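## Task

Find the cardboard boxes, each of which sits above a lot number printed on the shelf edge beneath it. Bring the box labelled 743 onto the desk; if no box in this storeroom is labelled 743, bring the one labelled 344 instead. All other cardboard boxes must stay on the shelves where they started. The robot must not tip over or be left leaning. The box must rest on the desk by itself at the end, not only because the robot is holding it there.

## Robot and tools

Robot: a Hello Robot Stretch 4 with a single arm. It has an omni-wheel base, a lift that slides up a mast, a telescoping arm reaching straight ahead, a wrist with yaw, pitch and roll, and a two-finger gripper. It stands about 1.6 m tall; the base rim lies within 0.23 m of the base origin. Cameras: head_camera, head_left_camera, head_right_camera, wrist_camera. Loose objects may occasionally get nudged by something else.

Frames: the base frame sits on the floor below the base centre, x ahead, y to the left, z up. hand_pose (the point between the open fingertips, link pinch) is reported in this frame; with all wrist joints at 0 its axes line up with the base frame, and the printed value may be a little off. The odometry frame is the base frame as it was when the scene began. base_odometry counts wheel rotation only, so slip appears as motion; heading runs -3.142 to 3.142, left positive.

Tool execute_actions: argument actions is a list holding one action or nothing (empty just reports state and images). cameras picks which images come back (null, omitted or ["all"] = all; [] = none). An action contains base, joints, or both, plus optional pace and contact_limits; alternatively end_of_arm alone. Motions in one action begin together and may finish at different times; no action runs past 15 s.
- base: exactly one relative move from where the base last reported itself. translate_m: metres straight ahead (negative = backward), -2 to 2. strafe_m: metres sideways, left positive, -2 to 2. rotate_rad: radians turned in place, counter-clockwise positive, -3.2 to 3.2.
- joints: absolute targets keyed by name, not offsets. lift_m 0 to 1.2 m (tolerance 0.004). arm_m 0 to 0.55 m extension (0.004). wrist_yaw_rad -1.134 to 4.276 (0.02): 0 points ahead, positive turns left, 3.14 is stowed backward, beyond 3.4 the arm can block it. wrist_pitch_rad -1.117 to 4.259 (0.05): 0 level, 1.57 pointing down. wrist_roll_rad -1.117 to 4.259 (0.02): 0 keeps the fingers at equal height, positive rolls clockwise viewed from behind the gripper. gripper_m -0.038 to 0.141 m (0.004): fingertip gap; negative squeezes the tips together.
- pace: "slow", "default", "fast", "max" (default if absent). Base top speeds 0.1/0.3/0.4/0.6 m/s and 1/2/3/4 rad/s respectively; with lift_m above 0.2 these shrink, reaching 0.3 m/s and 1 rad/s at lift 1.2.
- contact_limits: only key arm_m, 0 (gentlest) to 0.75 (firmest), default 0.5; the arm halts when it meets that resistance.
- end_of_arm: "enable_torque" re-powers any wrist or gripper motor that shut off, holding it where it is.
A joint target outside its range is clamped and the result notes this; an unknown key or any other bad value rejects the whole call with no motion. Joints or base left out of an action may still be driving toward an older target. If a result reports a stop, any further execute_actions, wait or finished_scene calls in that same reply are skipped.

Other tools: wait (seconds 0 to 10, returns state and images, commands nothing new). zoom_image (camera, region [x0, y0, x1, y1] in pixels from the top-left, no larger than 504 by 504; only cameras with full images in the latest result) is useful for reading lot numbers. read_manual (section "licences") gives licence text only. finished_scene (scene number) ends the scene permanently after the last command is held and reports success; the next task appears in its result.

Result lines: base_status and joint_status describe how each motion ended: "done" (for the base, wheels turned the commanded amount even if slipping), "off_target" (stopped short, may still push), "contact_stop_at_<key>" (blocked; that part goes slack, a slack lift may sag under load, slack wheels may drift), "limit_stop_at_<name>", "time_out", "torque_fault". on_its_own covers things not commanded this call; its "held at" shows the held target, not the actual position. lidar_m: 12 distances in 30-degree sectors, first straight ahead, counting counter-clockwise (4th left, 7th behind, 10th right); "-" means nothing seen or closer than 0.25 m; it spots things from about 0.15 m up, so table tops register, but may miss glass, thin legs and things behind. wrist_depth_mm: 7x7 grid of depths, 100 to 2000 mm, read from top left, robot body included. turned_by_wheels vs turned_by_imu differing by over about 0.1 rad suggests a collision or slip; heading error is roughly their difference. base_tilt in degrees (forward, right positive), with a fixed bias up to about 1.5. motor_effort: percent of maximum, positive toward larger joint values, bracket = peak during last action; noisy, with fixed offsets. Wheel efforts positive mean turning right.

Gripping: command gripper_m smaller than the object's width; going lower squeezes harder and pulls the object toward the wrist. Neither the reading nor "done" proves a grasp; a firm grip (at commanded values of 0 or more) shows as a clear gripper_m effort change. A load in a level gripper pushes wrist_pitch_rad effort away from 0. If fingertips stick on a surface, lift up.

To unfold the wrist at scene start, send lift_m 0.4 together with wrist_yaw_rad 0. "limit_stop_at_own_body" means a joint was about to strike the robot; it can still move away. It tends to occur when pitched up (below -0.2) and rolled (below -0.4 or above 4).

Avoid: tilting past 6 degrees ("limit_stop_at_tilt" makes lift, arm and wheels slack until the lean drops); driving or turning with over 1 kg held and arm_m above 0.2, especially at fast paces; steady pushing or pulling with a raised gripper or high contact limit; pressing the gripper into things with base or arm moves, or holding over about 2 kg level, which trips a wrist torque_fault (fix with enable_torque). Drops, slips, slams and hard hits are penalised. The robot holds its last command while you think, and less robot motion time is better.

Each tool is called by a JSON object that holds its "op" and its "data", one argument or row to a line.

## Session

{"op": "execute_actions", "data": {
  "actions": []
}}

Scene clock: 0.00 s.
base_odometry: x=+0.000 y=+0.000 heading=+0.000 (m, m, rad; odometry frame)
turned_by_wheels: +0.000 (rad since the last result)
turned_by_imu: +0.000 (rad since the last result)
base_tilt: forward=+0.3 right=+0.0 (deg)
lidar_m: 1.96 1.91 0.87 0.74 0.74 0.84 2.35 1.72 0.86 0.74 0.71 0.83
base_status: not commanded
joint_positions: lift_m=+0.143 arm_m=+0.000 wrist_yaw_rad=+3.186 wrist_pitch_rad=-0.007 wrist_roll_rad=+0.018 gripper_m=+0.057
joint_status: not commanded
motor_effort: lift_m=+21 arm_m=+0 wrist_yaw_rad=+0 wrist_pitch_rad=-8 wrist_roll_rad=+1 gripper_m=-1 wheel_0=+0 wheel_1=+0 wheel_2=+0 (%)
hand_pose: x=-0.1207 y=+0.0746 z=+0.3232 quat_wxyz=(-0.022, +0.004, +0.009, +1.000) (m; base frame)
wrist_depth_mm: - 138 231 - - - 1499 / - 109 138 - - - 991 / - 113 137 - - - 1576 / 139 135 170 - - - 1537 / 213 - - - - 1921 1576 / 634 1308 195 1336 200 1308 1308 / 504 798 854 143 820 809 842
pictures: head_camera, head_left_camera, head_right_camera, wrist_camera
Images, in order (width x height): head_camera 420x560, head_left_camera 420x672, head_right_camera 420x672, wrist_camera 616x392.

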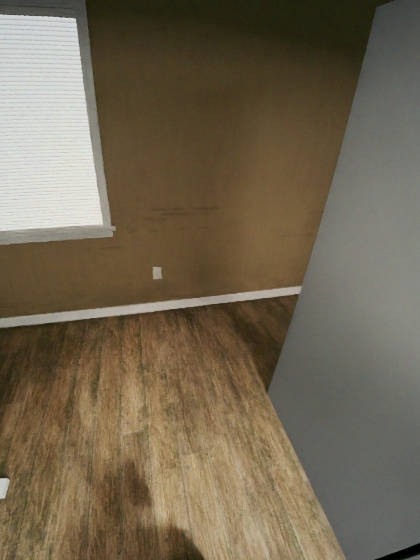

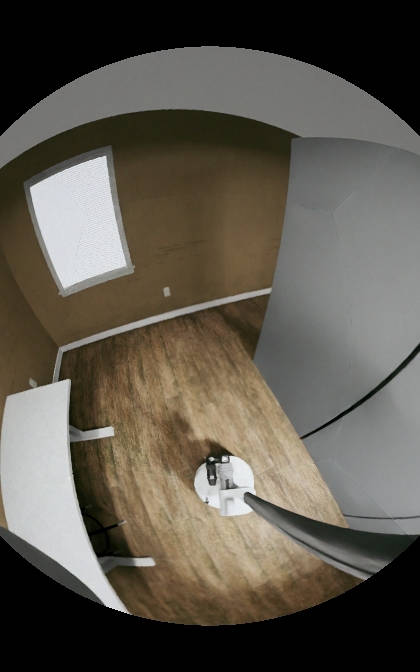

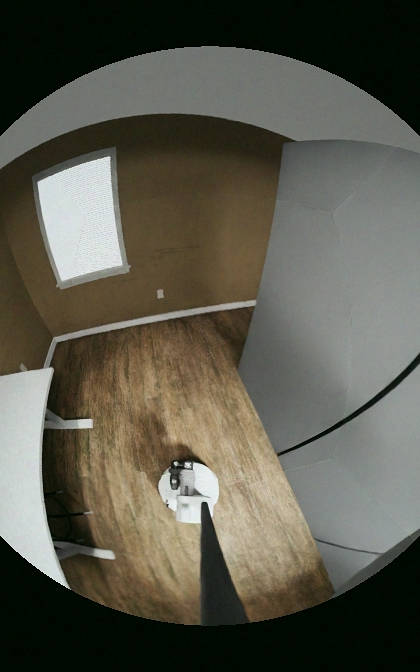

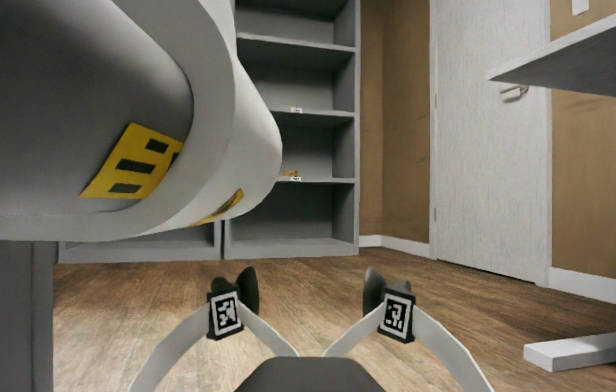

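{"op": "execute_actions", "data": {
  "actions": [
    {"base":{"rotate_rad":-2.9},"pace":"fast"}
  ]
}}

{"op": "execute_actions", "data": {
  "actions": [
    {"base":{"translate_m":1.3},"pace":"max"}
  ]
}}

Scene clock: 9.23 s.
base_odometry: x=+0.000 y=+0.000 heading=-2.900 (m, m, rad; odometry frame)
turned_by_wheels: -2.900 (rad since the last result)
turned_by_imu: -2.872 (rad since the last result)
base_tilt: forward=+0.2 right=+0.0 (deg)
lidar_m: 2.33 1.11 0.76 0.71 0.73 0.99 1.93 1.96 0.78 0.75 0.75 1.05
base_status: done
joint_positions: lift_m=+0.143 arm_m=+0.000 wrist_yaw_rad=+3.186 wrist_pitch_rad=-0.007 wrist_roll_rad=+0.018 gripper_m=+0.057
joint_status: not commanded
motor_effort: lift_m=+21(21) arm_m=+0(0) wrist_yaw_rad=+0(0) wrist_pitch_rad=-6(6) wrist_roll_rad=+1(2) gripper_m=-2(3) wheel_0=+0(10) wheel_1=-1(11) wheel_2=-1(8) (%)
hand_pose: x=-0.1207 y=+0.0746 z=+0.3232 quat_wxyz=(-0.022, +0.004, +0.009, +1.000) (m; base frame)
wrist_depth_mm: - 138 231 - - - 946 / - 109 137 - - - 946 / - 113 137 - - - 917 / 139 135 171 - - - 917 / 213 - - - - - 931 / 634 1308 195 1336 200 1336 931 / 504 798 854 143 798 809 854
pictures: head_camera, head_left_camera, head_right_camera, wrist_camera
Images, in order (width x height): head_camera 420x560, head_left_camera 420x672, head_right_camera 420x672, wrist_camera 616x392.

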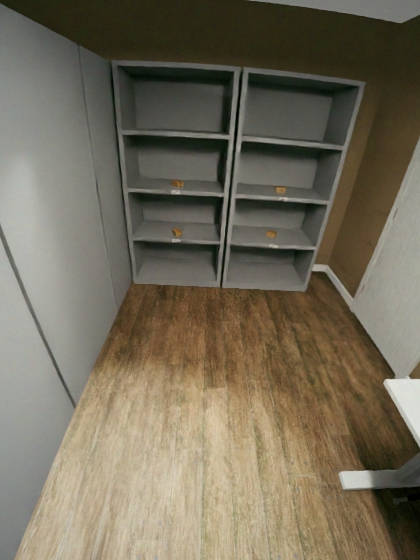

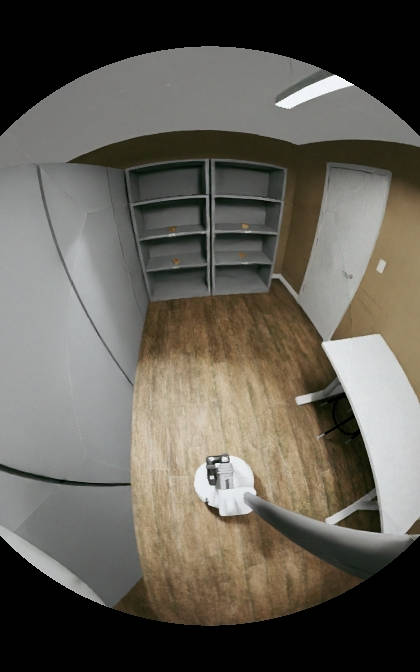

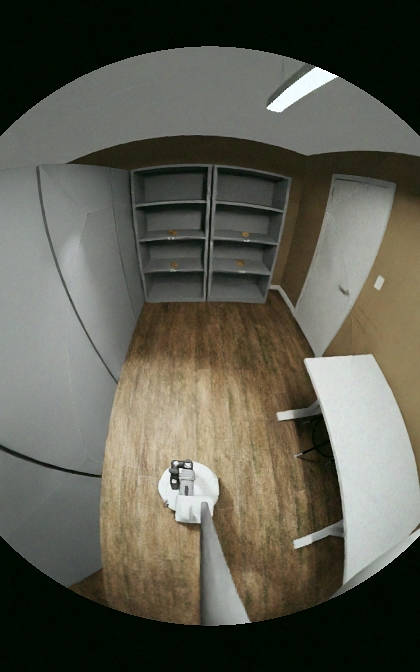

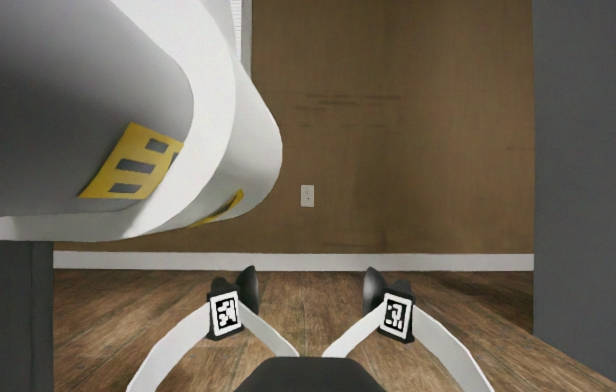

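Scene clock: 12.97 s.
base_odometry: x=-1.262 y=-0.311 heading=-2.900 (m, m, rad; odometry frame)
turned_by_wheels: +0.000 (rad since the last result)
turned_by_imu: +0.006 (rad since the last result)
base_tilt: forward=+0.3 right=-0.1 (deg)
lidar_m: 1.02 1.05 0.87 0.79 0.83 1.11 3.28 1.02 0.95 1.38 1.49 1.09
base_status: done
joint_positions: lift_m=+0.143 arm_m=+0.000 wrist_yaw_rad=+3.186 wrist_pitch_rad=-0.007 wrist_roll_rad=+0.018 gripper_m=+0.057
joint_status: not commanded
motor_effort: lift_m=+21(21) arm_m=+0(0) wrist_yaw_rad=+0(0) wrist_pitch_rad=-7(8) wrist_roll_rad=+1(0) gripper_m=-1(3) wheel_0=-2(9) wheel_1=-1(8) wheel_2=-1(14) (%)
hand_pose: x=-0.1207 y=+0.0746 z=+0.3232 quat_wxyz=(-0.022, +0.004, +0.009, +1.000) (m; base frame)
wrist_depth_mm: - 138 231 - - 1537 1078 / - 109 138 - - 1537 1060 / - 113 137 - - 1537 1042 / 138 135 171 - - 1576 1060 / 213 - - - - 1499 1042 / 647 1281 195 1366 200 1336 1042 / 504 788 854 143 809 809 904
pictures: head_camera, head_left_camera, head_right_camera, wrist_camera
Images, in order (width x height): head_camera 420x560, head_left_camera 420x672, head_right_camera 420x672, wrist_camera 616x392.

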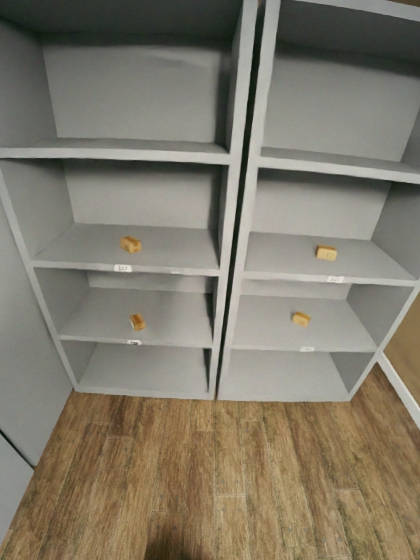

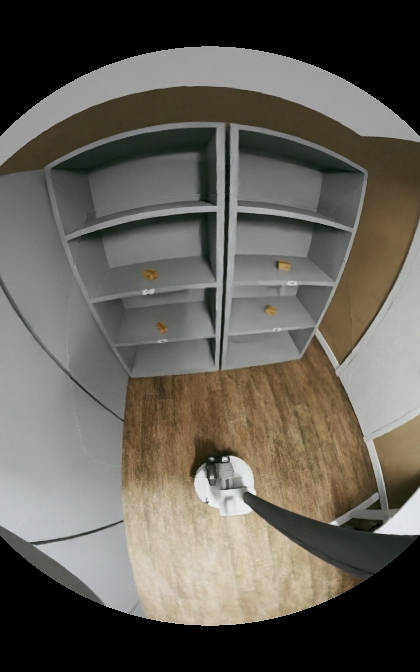

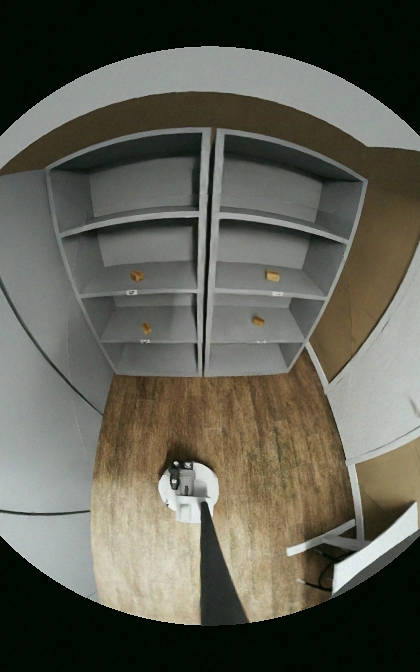

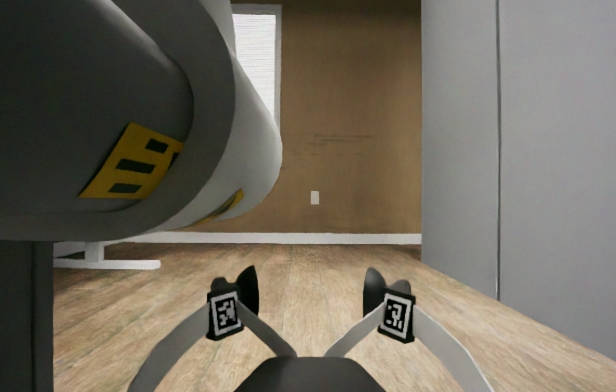

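{"op": "zoom_image", "data": {
  "camera": "head_camera",
  "region": [80,230,200,360]
}}

{"op": "zoom_image", "data": {
  "camera": "head_camera",
  "region": [260,230,380,360]
}}

Region (80, 230, 200, 360) of head_camera's 420x560 image, scaled by 3.877, with more detail than that image has; it fills the left 465 columns of this view, and the rest is white.

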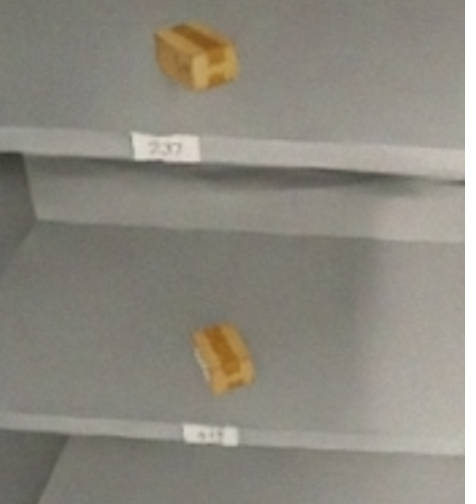

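Region (260, 230, 380, 360) of head_camera's 420x560 image, scaled by 3.877, with more detail than that image has; it fills the left 465 columns of this view, and the rest is white.

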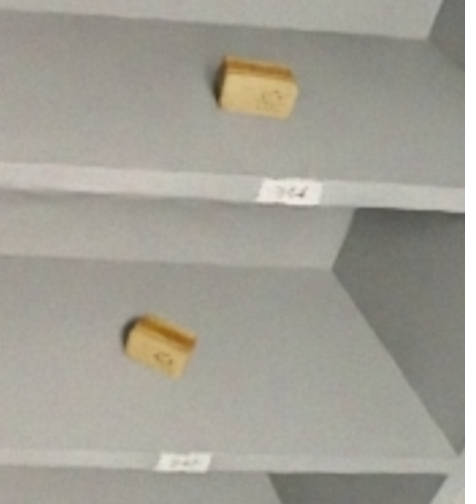

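{"op": "execute_actions", "data": {
  "actions": [
    {"joints":{"lift_m":0.4,"wrist_yaw_rad":0,"gripper_m":0.13},"pace":"fast"}
  ],
  "cameras": ["wrist_camera"]
}}

{"op": "zoom_image", "data": {
  "camera": "wrist_camera",
  "region": [60,50,310,300]
}}

{"op": "zoom_image", "data": {
  "camera": "wrist_camera",
  "region": [310,50,560,300]
}}

Scene clock: 32.00 s.
base_odometry: x=-1.262 y=-0.311 heading=-2.900 (m, m, rad; odometry frame)
turned_by_wheels: +0.000 (rad since the last result)
turned_by_imu: +0.002 (rad since the last result)
base_tilt: forward=+0.2 right=-0.1 (deg)
lidar_m: 1.02 1.06 0.89 0.79 0.84 1.09 3.27 1.08 0.96 1.42 1.48 1.09
base_status: not commanded
joint_positions: lift_m=+0.400 arm_m=+0.000 wrist_yaw_rad=+0.001 wrist_pitch_rad=-0.007 wrist_roll_rad=+0.018 gripper_m=+0.130
joint_status: all done
motor_effort: lift_m=+23(28) arm_m=+0(0) wrist_yaw_rad=-2(12) wrist_pitch_rad=-8(7) wrist_roll_rad=+0(1) gripper_m=+0(0) wheel_0=-2(1) wheel_1=-1(2) wheel_2=-1(0) (%)
hand_pose: x=+0.4599 y=-0.0873 z=+0.5802 quat_wxyz=(+1.000, +0.009, -0.004, +0.000) (m; base frame)
wrist_depth_mm: 798 842 1255 842 1255 1281 1160 / 1078 1098 1098 991 1060 1060 1025 / 1205 1205 1229 1138 1281 1281 1205 / 1205 1229 1255 1042 1281 1308 1160 / 1078 1138 1138 820 1255 1025 1098 / 1205 1182 1255 960 1281 1281 1182 / 1205 1182 1229 146 1255 1160 1182
pictures: wrist_camera
Images, in order (width x height): wrist_camera 616x392.

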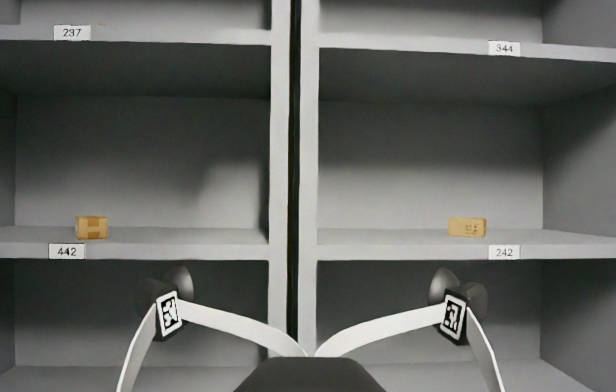

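Region (60, 50, 310, 300) of wrist_camera's 616x392 image, scaled by 2.016.

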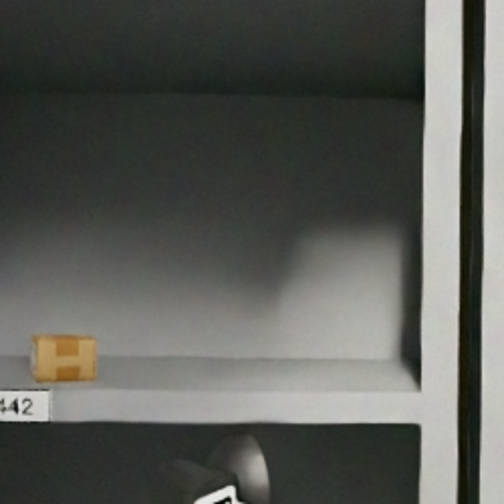

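Region (310, 50, 560, 300) of wrist_camera's 616x392 image, scaled by 2.016.

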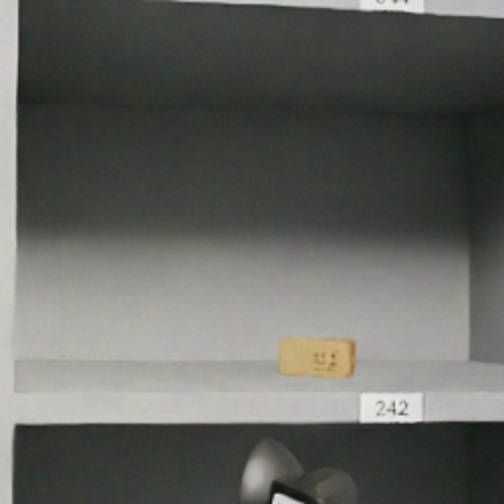

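{"op": "execute_actions", "data": {
  "actions": [
    {"base":{"translate_m":-2},"pace":"max"}
  ],
  "cameras": []
}}

{"op": "execute_actions", "data": {
  "actions": [
    {"base":{"translate_m":-0.78},"pace":"max"}
  ],
  "cameras": []
}}

{"op": "execute_actions", "data": {
  "actions": [
    {"base":{"rotate_rad":1.5},"pace":"fast"}
  ]
}}

Scene clock: 44.83 s.
base_odometry: x=+0.680 y=+0.166 heading=-2.900 (m, m, rad; odometry frame)
turned_by_wheels: +0.000 (rad since the last result)
turned_by_imu: -0.005 (rad since the last result)
base_tilt: forward=+0.3 right=-0.2 (deg)
lidar_m: 3.04 1.09 0.72 0.67 0.69 1.33 1.25 1.26 1.62 0.76 0.82 1.05
base_status: done
joint_positions: lift_m=+0.400 arm_m=+0.000 wrist_yaw_rad=+0.000 wrist_pitch_rad=-0.007 wrist_roll_rad=+0.018 gripper_m=+0.130
joint_status: not commanded
motor_effort: lift_m=+22(23) arm_m=+0(0) wrist_yaw_rad=-1(2) wrist_pitch_rad=-4(7) wrist_roll_rad=+0(1) gripper_m=+1(1) wheel_0=+0(8) wheel_1=+0(10) wheel_2=+0(14) (%)
hand_pose: x=+0.4599 y=-0.0873 z=+0.5803 quat_wxyz=(+1.000, +0.009, -0.004, +0.000) (m; base frame)
wrist_depth_mm: 1281 - - - - - 1921 / 1336 - - - - - - / 1281 - - - - - - / 1281 - - - - - 1863 / 1336 - - - - - 1983 / 1281 1618 1756 - - 1863 1808 / 1308 1366 1430 146 1430 1336 1464
pictures: none
No camera images: the call's "cameras" was empty. Leave "cameras" out to get every camera's image.

Scene clock: 47.83 s.
base_odometry: x=+1.437 y=+0.353 heading=-2.900 (m, m, rad; odometry frame)
turned_by_wheels: +0.000 (rad since the last result)
turned_by_imu: -0.002 (rad since the last result)
base_tilt: forward=+0.3 right=+0.0 (deg)
lidar_m: 3.43 1.01 0.85 2.09 0.74 0.50 0.45 0.50 0.60 1.48 1.03 1.11
base_status: done
joint_positions: lift_m=+0.400 arm_m=+0.000 wrist_yaw_rad=+0.000 wrist_pitch_rad=-0.007 wrist_roll_rad=+0.018 gripper_m=+0.130
joint_status: not commanded
motor_effort: lift_m=+22(22) arm_m=+0(0) wrist_yaw_rad=-1(1) wrist_pitch_rad=-6(6) wrist_roll_rad=+1(1) gripper_m=+0(0) wheel_0=+1(6) wheel_1=+1(6) wheel_2=+0(14) (%)
hand_pose: x=+0.4599 y=-0.0874 z=+0.5803 quat_wxyz=(+1.000, +0.009, -0.004, +0.000) (m; base frame)
wrist_depth_mm: 1205 1808 - - - - - / 1182 1921 - - - - - / 1205 1808 - - - - - / 1205 1921 - - - - 1576 / 1229 1983 - - - - 1921 / 1229 1537 1756 - - 1464 1808 / 1205 1308 1430 146 1430 1336 1464
pictures: none
No camera images: the call's "cameras" was empty. Leave "cameras" out to get every camera's image.

Scene clock: 49.53 s.
base_odometry: x=+1.437 y=+0.353 heading=-1.400 (m, m, rad; odometry frame)
turned_by_wheels: +1.500 (rad since the last result)
turned_by_imu: +1.487 (rad since the last result)
base_tilt: forward=+0.3 right=-0.1 (deg)
lidar_m: 2.10 0.83 0.53 0.45 0.48 0.53 1.18 1.09 1.04 2.19 1.09 0.81
base_status: done
joint_positions: lift_m=+0.400 arm_m=+0.000 wrist_yaw_rad=+0.000 wrist_pitch_rad=-0.007 wrist_roll_rad=+0.018 gripper_m=+0.130
joint_status: not commanded
motor_effort: lift_m=+22(22) arm_m=+0(0) wrist_yaw_rad=-1(1) wrist_pitch_rad=-7(5) wrist_roll_rad=+1(0) gripper_m=+0(1) wheel_0=-1(7) wheel_1=-1(6) wheel_2=+0(8) (%)
hand_pose: x=+0.4599 y=-0.0874 z=+0.5803 quat_wxyz=(+1.000, +0.009, -0.004, +0.000) (m; base frame)
wrist_depth_mm: 1138 1708 1808 1863 1863 676 508 / 1160 1756 1808 1983 1983 683 504 / 1138 1756 1863 1863 1921 676 512 / 1160 1756 1863 1921 1921 676 508 / 1160 1756 1808 1863 1921 668 508 / 1160 1499 1808 1863 917 574 504 / 1138 1366 1430 146 1281 597 500
pictures: head_camera, head_left_camera, head_right_camera, wrist_camera
Images, in order (width x height): head_camera 420x560, head_left_camera 420x672, head_right_camera 420x672, wrist_camera 616x392.

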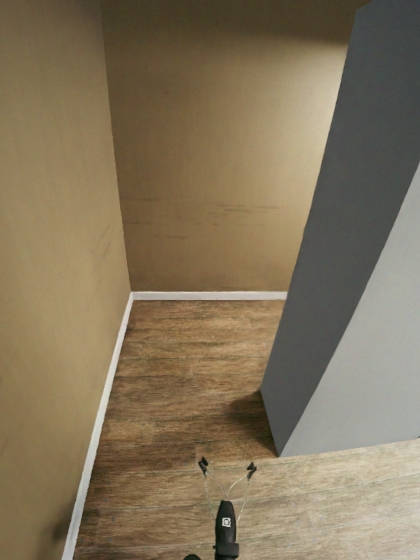

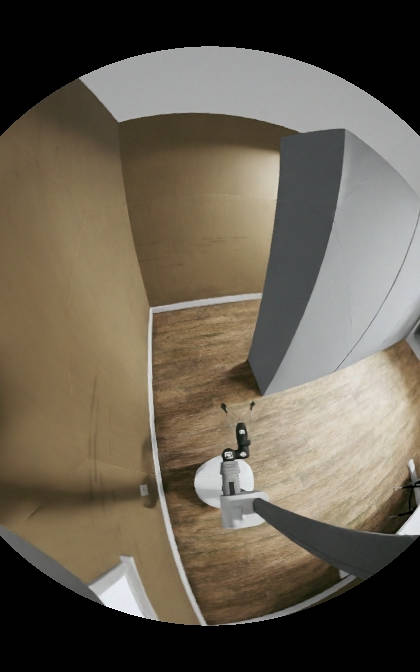

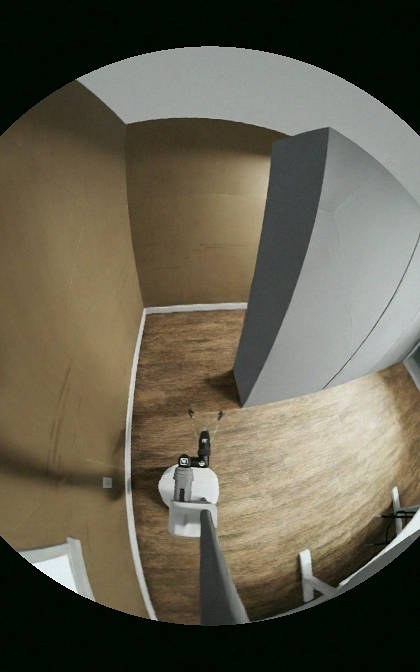

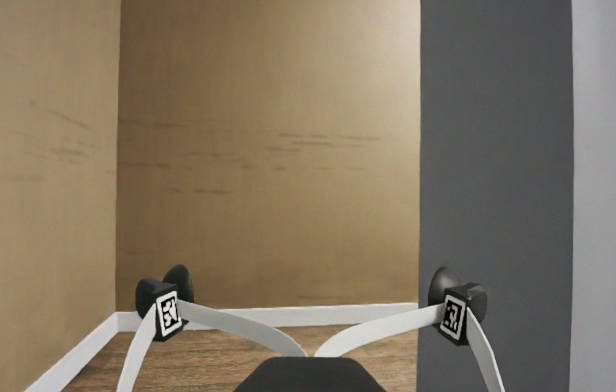

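{"op": "execute_actions", "data": {
  "actions": [
    {"base":{"rotate_rad":0.1},"pace":"fast"}
  ],
  "cameras": []
}}

{"op": "execute_actions", "data": {
  "actions": [
    {"base":{"translate_m":0.75},"pace":"fast"}
  ],
  "cameras": ["head_camera","head_right_camera"]
}}

Scene clock: 60.80 s.
base_odometry: x=+1.437 y=+0.353 heading=-1.300 (m, m, rad; odometry frame)
turned_by_wheels: +0.100 (rad since the last result)
turned_by_imu: +0.100 (rad since the last result)
base_tilt: forward=+0.3 right=+0.0 (deg)
lidar_m: 2.10 0.73 0.50 0.46 0.48 0.61 1.60 1.05 1.13 3.13 0.96 0.86
base_status: done
joint_positions: lift_m=+0.400 arm_m=+0.000 wrist_yaw_rad=+0.000 wrist_pitch_rad=-0.007 wrist_roll_rad=+0.018 gripper_m=+0.130
joint_status: not commanded
motor_effort: lift_m=+22(22) arm_m=+0(0) wrist_yaw_rad=+0(1) wrist_pitch_rad=-6(6) wrist_roll_rad=+1(1) gripper_m=-1(1) wheel_0=-1(5) wheel_1=+0(8) wheel_2=+1(6) (%)
hand_pose: x=+0.4598 y=-0.0874 z=+0.5803 quat_wxyz=(+1.000, +0.009, -0.004, +0.000) (m; base frame)
wrist_depth_mm: 917 1397 1808 1983 1921 831 597 / 917 1430 1863 1808 1921 842 603 / 917 1430 1863 1863 1808 842 597 / 931 1464 1808 1863 1863 831 597 / 931 1430 1808 1863 1921 831 597 / 917 1160 1808 1863 1863 683 597 / 931 1255 1430 146 1430 732 591
pictures: none
No camera images: the call's "cameras" was empty. Leave "cameras" out to get every camera's image.

Scene clock: 64.03 s.
base_odometry: x=+1.638 y=-0.370 heading=-1.300 (m, m, rad; odometry frame)
turned_by_wheels: +0.000 (rad since the last result)
turned_by_imu: +0.003 (rad since the last result)
base_tilt: forward=+0.3 right=+0.0 (deg)
lidar_m: 1.33 0.76 0.55 0.51 0.52 0.71 1.67 1.73 2.23 0.46 0.47 1.43
base_status: done
joint_positions: lift_m=+0.400 arm_m=+0.000 wrist_yaw_rad=+0.000 wrist_pitch_rad=-0.007 wrist_roll_rad=+0.018 gripper_m=+0.130
joint_status: not commanded
motor_effort: lift_m=+22(22) arm_m=+0(0) wrist_yaw_rad=+0(0) wrist_pitch_rad=-7(4) wrist_roll_rad=+1(0) gripper_m=+0(0) wheel_0=+0(7) wheel_1=+0(5) wheel_2=+0(11) (%)
hand_pose: x=+0.4598 y=-0.0874 z=+0.5803 quat_wxyz=(+1.000, +0.009, -0.004, +0.000) (m; base frame)
wrist_depth_mm: 960 1098 1098 1118 1160 1160 1182 / 976 1098 1118 1138 1138 1160 1160 / 976 1098 1118 1138 1160 1138 1138 / 976 1098 1118 1138 1138 1160 1160 / 991 1098 1098 1118 1138 1160 1160 / 991 1098 1118 1138 1138 1138 1182 / 976 1098 1098 146 1138 1138 1160
pictures: head_camera, head_right_camera
Images, in order (width x height): head_camera 420x560, head_right_camera 420x672.

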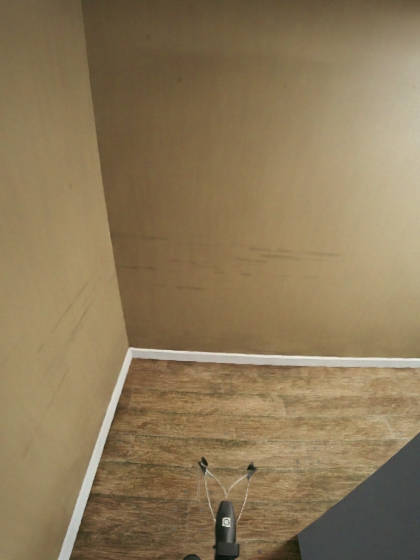

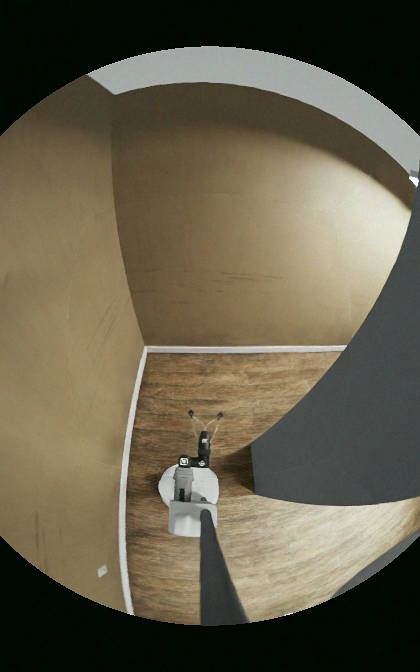

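{"op": "execute_actions", "data": {
  "actions": [
    {"base":{"translate_m":0.85},"joints":{"wrist_yaw_rad":-0.9},"pace":"fast"}
  ],
  "cameras": []
}}

{"op": "execute_actions", "data": {
  "actions": [
    {"base":{"rotate_rad":-1.6},"pace":"fast"}
  ]
}}

Scene clock: 72.90 s.
base_odometry: x=+1.865 y=-1.189 heading=-1.301 (m, m, rad; odometry frame)
turned_by_wheels: +0.000 (rad since the last result)
turned_by_imu: +0.005 (rad since the last result)
base_tilt: forward=+0.3 right=-0.1 (deg)
lidar_m: 0.48 0.50 0.59 0.54 0.56 0.78 1.86 0.68 0.66 1.64 0.78 0.52
base_status: done
joint_positions: lift_m=+0.400 arm_m=+0.000 wrist_yaw_rad=-0.900 wrist_pitch_rad=-0.007 wrist_roll_rad=+0.018 gripper_m=+0.130
joint_status: all done
motor_effort: lift_m=+22(22) arm_m=+0(0) wrist_yaw_rad=-1(10) wrist_pitch_rad=-6(8) wrist_roll_rad=+1(0) gripper_m=-1(0) wheel_0=-1(7) wheel_1=-1(9) wheel_2=+1(13) (%)
hand_pose: x=+0.2823 y=-0.2803 z=+0.5803 quat_wxyz=(+0.900, +0.006, -0.007, -0.435) (m; base frame)
wrist_depth_mm: 334 397 496 647 946 1863 - / 332 397 492 654 976 1863 - / 336 397 492 654 960 1808 - / 336 399 500 654 960 1808 - / 334 397 500 654 960 1808 - / 336 366 466 654 854 1808 - / 336 387 492 146 960 1336 1537
pictures: none
No camera images: the call's "cameras" was empty. Leave "cameras" out to get every camera's image.

Scene clock: 74.63 s.
base_odometry: x=+1.865 y=-1.189 heading=-2.900 (m, m, rad; odometry frame)
turned_by_wheels: -1.600 (rad since the last result)
turned_by_imu: -1.585 (rad since the last result)
base_tilt: forward=+0.3 right=+0.0 (deg)
lidar_m: 1.51 0.78 0.53 0.50 0.51 0.62 0.54 0.55 0.79 1.74 0.69 0.67
base_status: done
joint_positions: lift_m=+0.400 arm_m=+0.000 wrist_yaw_rad=-0.900 wrist_pitch_rad=-0.007 wrist_roll_rad=+0.018 gripper_m=+0.130
joint_status: not commanded
motor_effort: lift_m=+22(22) arm_m=+0(0) wrist_yaw_rad=-1(1) wrist_pitch_rad=-8(9) wrist_roll_rad=+1(1) gripper_m=-1(0) wheel_0=+1(9) wheel_1=+1(10) wheel_2=+0(8) (%)
hand_pose: x=+0.2823 y=-0.2803 z=+0.5803 quat_wxyz=(+0.900, +0.006, -0.007, -0.435) (m; base frame)
wrist_depth_mm: 1008 768 723 569 842 - - / 1008 1078 1078 564 854 - - / 1060 1229 1205 564 842 - - / 1042 1255 1182 569 854 - - / 1008 809 691 569 854 - - / 1042 1160 508 574 741 1808 - / 1042 1160 1160 146 1078 1397 1499
pictures: head_camera, head_left_camera, head_right_camera, wrist_camera
Images, in order (width x height): head_camera 420x560, head_left_camera 420x672, head_right_camera 420x672, wrist_camera 616x392.

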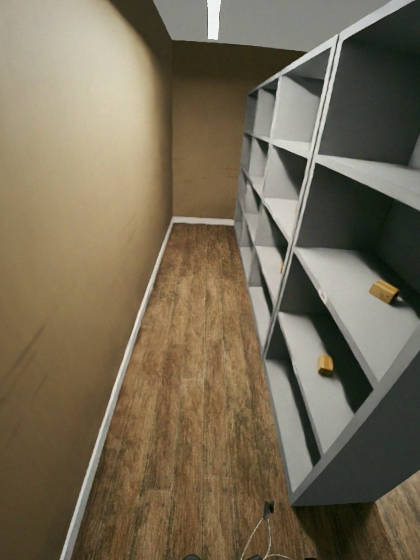

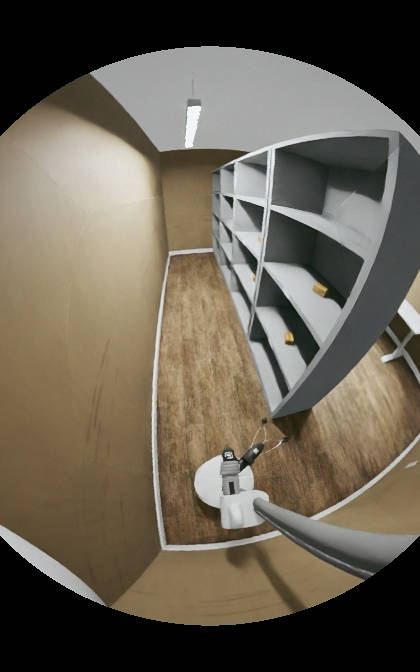

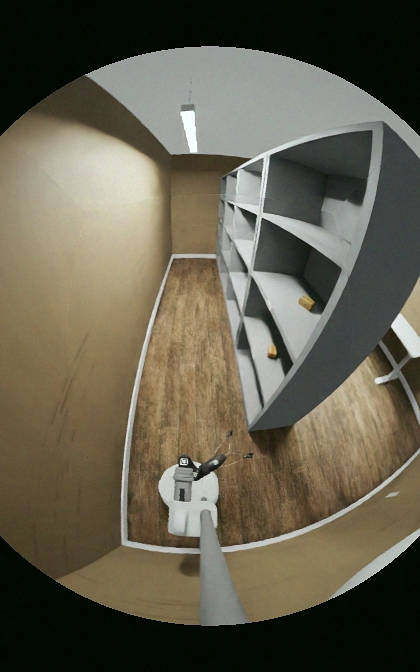

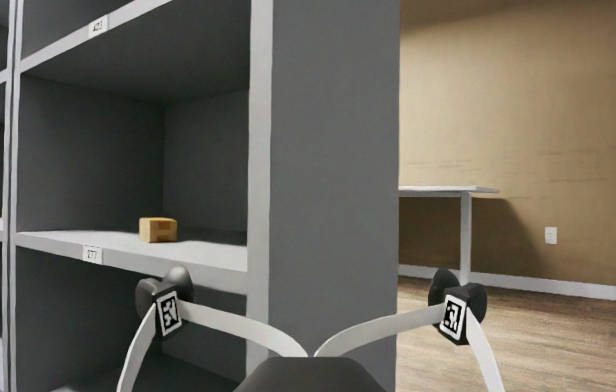

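423 and 277. Next units.

{"op": "execute_actions", "data": {
  "actions": [
    {"base":{"strafe_m":0.14},"joints":{"wrist_yaw_rad":-0.6,"lift_m":0.5},"pace":"fast"}
  ],
  "cameras": ["wrist_camera"]
}}

{"op": "execute_actions", "data": {
  "actions": [
    {"base":{"translate_m":0.9},"pace":"fast"}
  ],
  "cameras": ["wrist_camera","head_camera"]
}}

Scene clock: 81.20 s.
base_odometry: x=+1.898 y=-1.325 heading=-2.901 (m, m, rad; odometry frame)
turned_by_wheels: +0.000 (rad since the last result)
turned_by_imu: +0.002 (rad since the last result)
base_tilt: forward=+0.3 right=+0.0 (deg)
lidar_m: 1.98 0.58 0.39 0.36 0.37 0.48 0.55 0.55 0.77 1.78 0.77 0.84
base_status: done
joint_positions: lift_m=+0.500 arm_m=+0.000 wrist_yaw_rad=-0.600 wrist_pitch_rad=-0.007 wrist_roll_rad=+0.018 gripper_m=+0.130
joint_status: all done
motor_effort: lift_m=+23(25) arm_m=+0(0) wrist_yaw_rad=+1(10) wrist_pitch_rad=-6(7) wrist_roll_rad=+2(1) gripper_m=+2(1) wheel_0=+0(12) wheel_1=-1(13) wheel_2=-1(0) (%)
hand_pose: x=+0.3600 y=-0.2351 z=+0.6802 quat_wxyz=(+0.955, +0.007, -0.006, -0.296) (m; base frame)
wrist_depth_mm: - - 1308 1397 1205 569 798 / - - 1308 931 741 569 798 / - - 1255 1366 1182 569 778 / - - 1281 1366 1205 574 798 / - - 1281 1397 1138 564 788 / - 1921 1205 878 707 569 798 / 1618 1537 1281 146 1160 559 1160
pictures: wrist_camera
Images, in order (width x height): wrist_camera 616x392.

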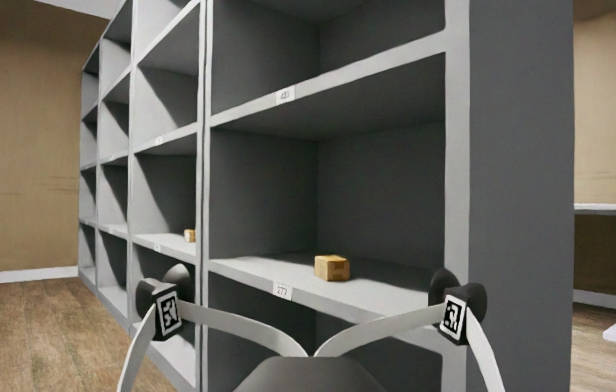

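Scene clock: 84.83 s.
base_odometry: x=+1.024 y=-1.540 heading=-2.901 (m, m, rad; odometry frame)
turned_by_wheels: +0.000 (rad since the last result)
turned_by_imu: +0.004 (rad since the last result)
base_tilt: forward=+0.3 right=+0.0 (deg)
lidar_m: 1.78 0.69 0.45 0.41 0.41 0.57 1.38 1.50 0.59 0.55 0.58 0.76
base_status: done
joint_positions: lift_m=+0.500 arm_m=+0.000 wrist_yaw_rad=-0.600 wrist_pitch_rad=-0.007 wrist_roll_rad=+0.018 gripper_m=+0.130
joint_status: not commanded
motor_effort: lift_m=+23(23) arm_m=+0(0) wrist_yaw_rad=+1(1) wrist_pitch_rad=-4(7) wrist_roll_rad=+1(1) gripper_m=+1(0) wheel_0=-1(8) wheel_1=+0(6) wheel_2=+0(12) (%)
hand_pose: x=+0.3600 y=-0.2351 z=+0.6802 quat_wxyz=(+0.955, +0.007, -0.006, -0.296) (m; base frame)
wrist_depth_mm: - - 1281 1397 591 488 504 / - - 1229 842 621 521 661 / - - 1255 1397 1042 521 699 / - - 1281 1397 1098 521 723 / - - 1205 1308 1008 521 699 / - 1921 960 788 535 525 627 / 1661 1499 1281 146 539 469 473
pictures: head_camera, wrist_camera
Images, in order (width x height): head_camera 420x560, wrist_camera 616x392.

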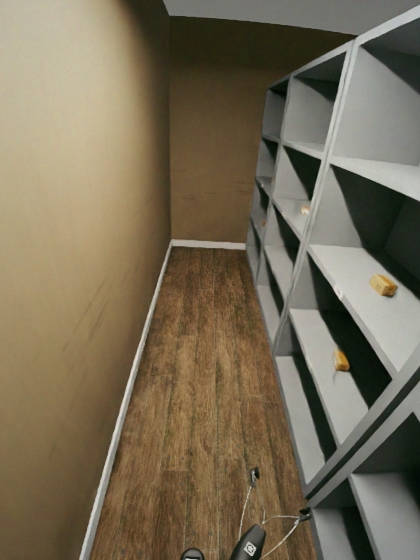

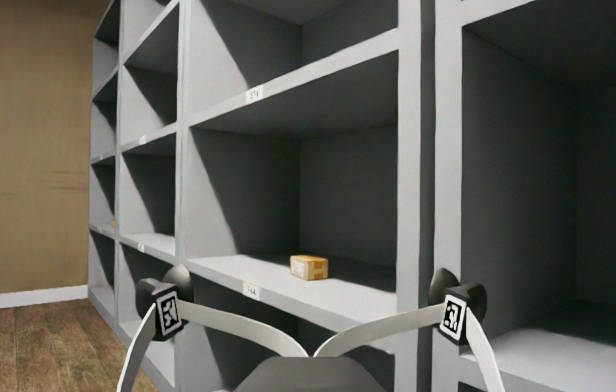

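{"op": "zoom_image", "data": {
  "camera": "wrist_camera",
  "region": [210,260,300,320]
}}

{"op": "execute_actions", "data": {
  "actions": [
    {"base":{"rotate_rad":0.1},"joints":{"wrist_yaw_rad":-0.8},"pace":"fast"}
  ],
  "cameras": ["wrist_camera"]
}}

{"op": "execute_actions", "data": {
  "actions": [
    {"base":{"translate_m":1.0},"pace":"fast"}
  ],
  "cameras": ["wrist_camera","head_camera"]
}}

Region (210, 260, 300, 320) of wrist_camera's 616x392 image, scaled by 5.600.

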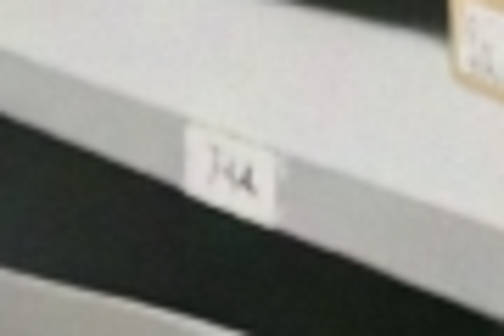

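Scene clock: 91.90 s.
base_odometry: x=+1.024 y=-1.540 heading=-2.801 (m, m, rad; odometry frame)
turned_by_wheels: +0.100 (rad since the last result)
turned_by_imu: +0.100 (rad since the last result)
base_tilt: forward=+0.3 right=-0.1 (deg)
lidar_m: 1.49 0.57 0.43 0.41 0.44 0.63 1.44 1.53 0.59 0.53 0.58 0.82
base_status: done
joint_positions: lift_m=+0.500 arm_m=+0.000 wrist_yaw_rad=-0.799 wrist_pitch_rad=-0.007 wrist_roll_rad=+0.018 gripper_m=+0.130
joint_status: all done
motor_effort: lift_m=+23(23) arm_m=+0(0) wrist_yaw_rad=-2(3) wrist_pitch_rad=-7(8) wrist_roll_rad=+1(1) gripper_m=+1(0) wheel_0=+0(5) wheel_1=+0(7) wheel_2=+0(6) (%)
hand_pose: x=+0.3098 y=-0.2678 z=+0.6802 quat_wxyz=(+0.921, +0.007, -0.007, -0.389) (m; base frame)
wrist_depth_mm: - 1430 1308 1336 574 496 496 / - 1863 1255 759 569 640 715 / - 1499 1281 1205 554 683 788 / - 1983 1336 1308 549 683 778 / - 1366 1308 1229 554 683 788 / - 1808 842 759 525 580 699 / 1661 1229 1336 146 535 469 477
pictures: wrist_camera
Images, in order (width x height): wrist_camera 616x392.

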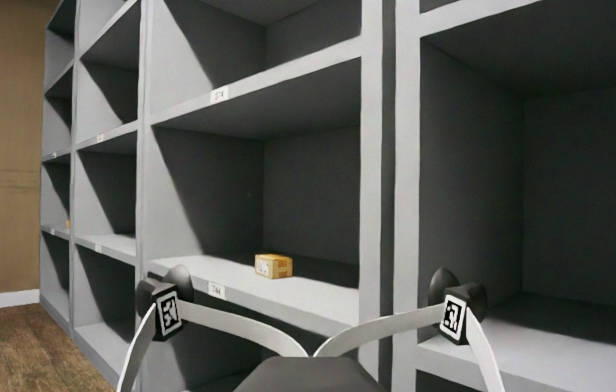

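Scene clock: 95.77 s.
base_odometry: x=+0.082 y=-1.875 heading=-2.801 (m, m, rad; odometry frame)
turned_by_wheels: +0.000 (rad since the last result)
turned_by_imu: +0.005 (rad since the last result)
base_tilt: forward=+0.2 right=-0.1 (deg)
lidar_m: 1.38 0.55 0.40 0.38 0.43 0.59 1.83 0.83 0.62 0.59 0.64 0.89
base_status: done
joint_positions: lift_m=+0.500 arm_m=+0.000 wrist_yaw_rad=-0.800 wrist_pitch_rad=-0.007 wrist_roll_rad=+0.018 gripper_m=+0.130
joint_status: not commanded
motor_effort: lift_m=+23(23) arm_m=+0(0) wrist_yaw_rad=-1(1) wrist_pitch_rad=-7(7) wrist_roll_rad=+1(1) gripper_m=+0(0) wheel_0=-2(5) wheel_1=+1(5) wheel_2=+1(10) (%)
hand_pose: x=+0.3097 y=-0.2678 z=+0.6802 quat_wxyz=(+0.921, +0.007, -0.007, -0.389) (m; base frame)
wrist_depth_mm: 1756 1576 1281 1336 609 517 496 / 1708 1921 1229 831 621 564 699 / 1808 1808 1255 1308 1042 564 788 / 1756 1863 1281 1366 1098 530 778 / 1756 1661 1229 1229 1008 535 768 / 1863 1808 878 778 564 535 699 / 1661 1308 1281 146 564 496 473
pictures: head_camera, wrist_camera
Images, in order (width x height): head_camera 420x560, wrist_camera 616x392.

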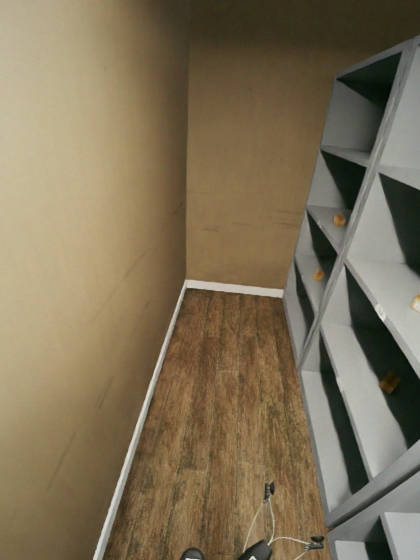

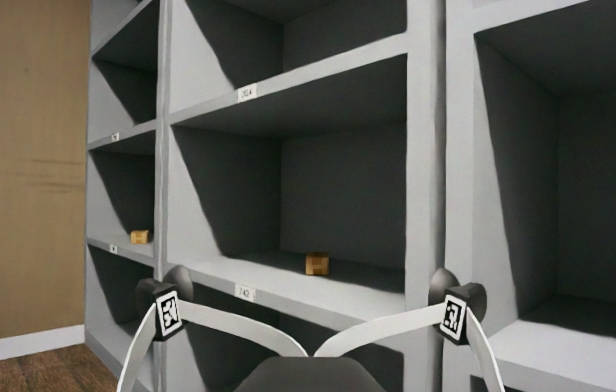

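{"op": "execute_actions", "data": {
  "actions": [
    {"base":{"translate_m":0.4},"pace":"fast"}
  ],
  "cameras": ["wrist_camera","head_camera"]
}}

Scene clock: 103.47 s.
base_odometry: x=-0.295 y=-2.008 heading=-2.801 (m, m, rad; odometry frame)
turned_by_wheels: +0.000 (rad since the last result)
turned_by_imu: +0.003 (rad since the last result)
base_tilt: forward=+0.3 right=+0.0 (deg)
lidar_m: 1.35 0.51 0.37 0.36 0.38 0.57 1.77 0.84 0.62 0.59 0.63 0.91
base_status: done
joint_positions: lift_m=+0.500 arm_m=+0.000 wrist_yaw_rad=-0.800 wrist_pitch_rad=-0.007 wrist_roll_rad=+0.018 gripper_m=+0.130
joint_status: not commanded
motor_effort: lift_m=+23(23) arm_m=+0(0) wrist_yaw_rad=-1(1) wrist_pitch_rad=-9(8) wrist_roll_rad=+1(1) gripper_m=+0(0) wheel_0=-2(4) wheel_1=-2(5) wheel_2=-2(11) (%)
hand_pose: x=+0.3097 y=-0.2678 z=+0.6802 quat_wxyz=(+0.921, +0.007, -0.007, -0.389) (m; base frame)
wrist_depth_mm: 1430 1618 1336 1008 1098 535 500 / 1464 1576 1708 831 741 732 715 / 1430 1537 1078 1042 1098 946 820 / 1430 1618 1756 1042 1118 946 831 / 1430 1576 1025 1008 1098 917 809 / 1430 1537 904 831 699 585 699 / 1430 1499 1336 146 1078 517 473
pictures: head_camera, wrist_camera
Images, in order (width x height): head_camera 420x560, wrist_camera 616x392.

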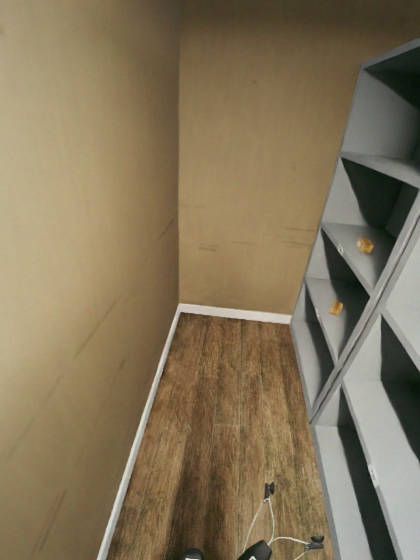

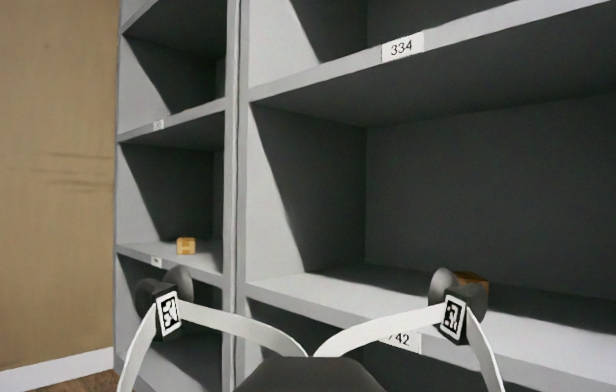

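{"op": "execute_actions", "data": {
  "actions": [
    {"base":{"translate_m":0.8},"pace":"fast"}
  ],
  "cameras": ["wrist_camera","head_camera"]
}}

Scene clock: 110.43 s.
base_odometry: x=-1.049 y=-2.275 heading=-2.801 (m, m, rad; odometry frame)
turned_by_wheels: +0.000 (rad since the last result)
turned_by_imu: +0.005 (rad since the last result)
base_tilt: forward=+0.3 right=+0.0 (deg)
lidar_m: 1.08 0.51 0.35 0.33 0.36 0.53 1.77 0.89 0.66 0.64 0.67 0.97
base_status: done
joint_positions: lift_m=+0.500 arm_m=+0.000 wrist_yaw_rad=-0.800 wrist_pitch_rad=-0.007 wrist_roll_rad=+0.018 gripper_m=+0.130
joint_status: not commanded
motor_effort: lift_m=+23(23) arm_m=+0(0) wrist_yaw_rad=-1(1) wrist_pitch_rad=-8(6) wrist_roll_rad=+1(1) gripper_m=+2(1) wheel_0=-2(5) wheel_1=+0(8) wheel_2=+1(13) (%)
hand_pose: x=+0.3097 y=-0.2678 z=+0.6802 quat_wxyz=(+0.921, +0.007, -0.007, -0.389) (m; base frame)
wrist_depth_mm: 778 891 1042 1205 1182 564 500 / 788 891 1025 931 741 723 723 / 768 904 1008 1182 1138 976 842 / 778 904 1042 1205 1182 976 842 / 778 891 1042 1182 1138 976 842 / 778 842 991 878 699 580 699 / 778 878 1042 146 1118 535 488
pictures: head_camera, wrist_camera
Images, in order (width x height): head_camera 420x560, wrist_camera 616x392.

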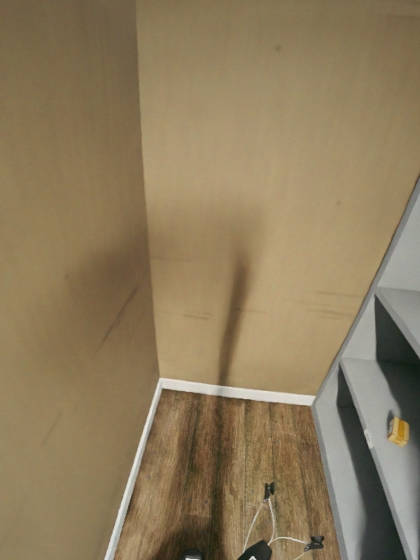

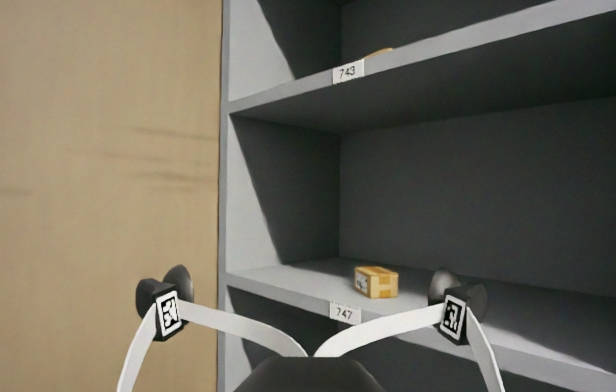

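{"op": "execute_actions", "data": {
  "actions": [
    {"base":{"rotate_rad":-1.68},"joints":{"wrist_yaw_rad":0},"pace":"fast"}
  ],
  "cameras": []
}}

{"op": "execute_actions", "data": {
  "actions": [
    {"base":{"strafe_m":0.68},"joints":{"lift_m":0.8},"pace":"fast"}
  ],
  "cameras": ["wrist_camera","head_camera"]
}}

Scene clock: 119.37 s.
base_odometry: x=-1.049 y=-2.275 heading=+1.802 (m, m, rad; odometry frame)
turned_by_wheels: -1.680 (rad since the last result)
turned_by_imu: -1.663 (rad since the last result)
base_tilt: forward=+0.2 right=-0.1 (deg)
lidar_m: 0.62 0.63 0.87 1.08 0.52 0.36 0.33 0.35 0.46 1.14 1.02 0.68
base_status: done
joint_positions: lift_m=+0.500 arm_m=+0.000 wrist_yaw_rad=+0.000 wrist_pitch_rad=-0.007 wrist_roll_rad=+0.018 gripper_m=+0.130
joint_status: all done
motor_effort: lift_m=+23(23) arm_m=+0(0) wrist_yaw_rad=+0(6) wrist_pitch_rad=-6(8) wrist_roll_rad=+1(1) gripper_m=+0(0) wheel_0=+1(7) wheel_1=-1(10) wheel_2=-2(6) (%)
hand_pose: x=+0.4598 y=-0.0874 z=+0.6802 quat_wxyz=(+1.000, +0.009, -0.004, +0.000) (m; base frame)
wrist_depth_mm: 410 480 508 504 500 492 500 / 410 521 759 759 750 732 723 / 410 521 854 866 878 904 820 / 410 525 854 866 891 904 831 / 410 530 866 878 891 904 831 / 413 421 569 691 621 569 691 / 407 421 452 146 459 442 469
pictures: none
No camera images: the call's "cameras" was empty. Leave "cameras" out to get every camera's image.

Scene clock: 122.30 s.
base_odometry: x=-1.711 y=-2.431 heading=+1.802 (m, m, rad; odometry frame)
turned_by_wheels: +0.000 (rad since the last result)
turned_by_imu: +0.003 (rad since the last result)
base_tilt: forward=+0.2 right=-0.1 (deg)
lidar_m: 0.58 0.61 0.43 0.39 0.40 0.38 0.37 0.36 0.55 1.29 0.94 0.65
base_status: done
joint_positions: lift_m=+0.800 arm_m=+0.000 wrist_yaw_rad=+0.000 wrist_pitch_rad=-0.007 wrist_roll_rad=+0.018 gripper_m=+0.130
joint_status: all done
motor_effort: lift_m=+23(26) arm_m=+0(0) wrist_yaw_rad=+0(0) wrist_pitch_rad=-8(7) wrist_roll_rad=+1(1) gripper_m=+0(0) wheel_0=+0(10) wheel_1=+0(8) wheel_2=-1(2) (%)
hand_pose: x=+0.4598 y=-0.0874 z=+0.9802 quat_wxyz=(+1.000, +0.009, -0.004, +0.000) (m; base frame)
wrist_depth_mm: 741 820 820 842 842 691 500 / 750 798 831 842 842 707 500 / 741 809 842 842 842 699 504 / 732 809 820 831 854 691 500 / 375 377 379 389 394 399 407 / 750 809 820 842 854 574 496 / 768 809 820 146 842 609 496
pictures: head_camera, wrist_camera
Images, in order (width x height): head_camera 420x560, wrist_camera 616x392.

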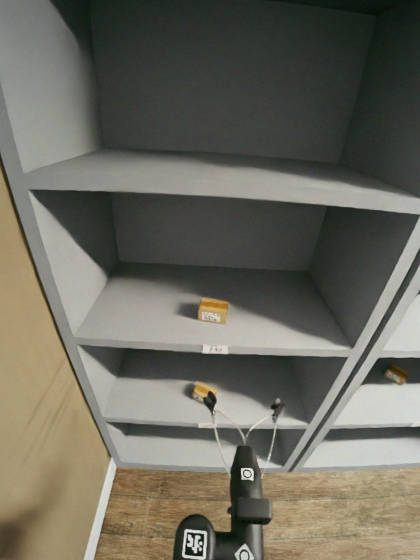

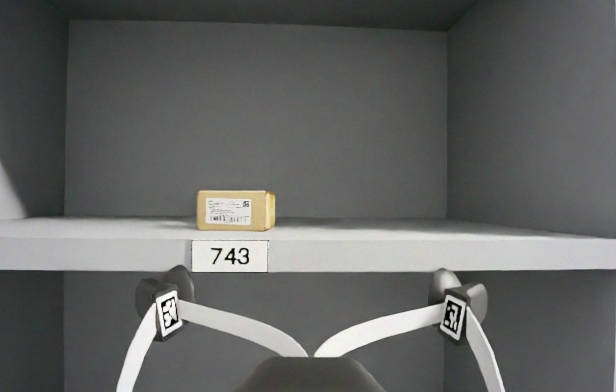

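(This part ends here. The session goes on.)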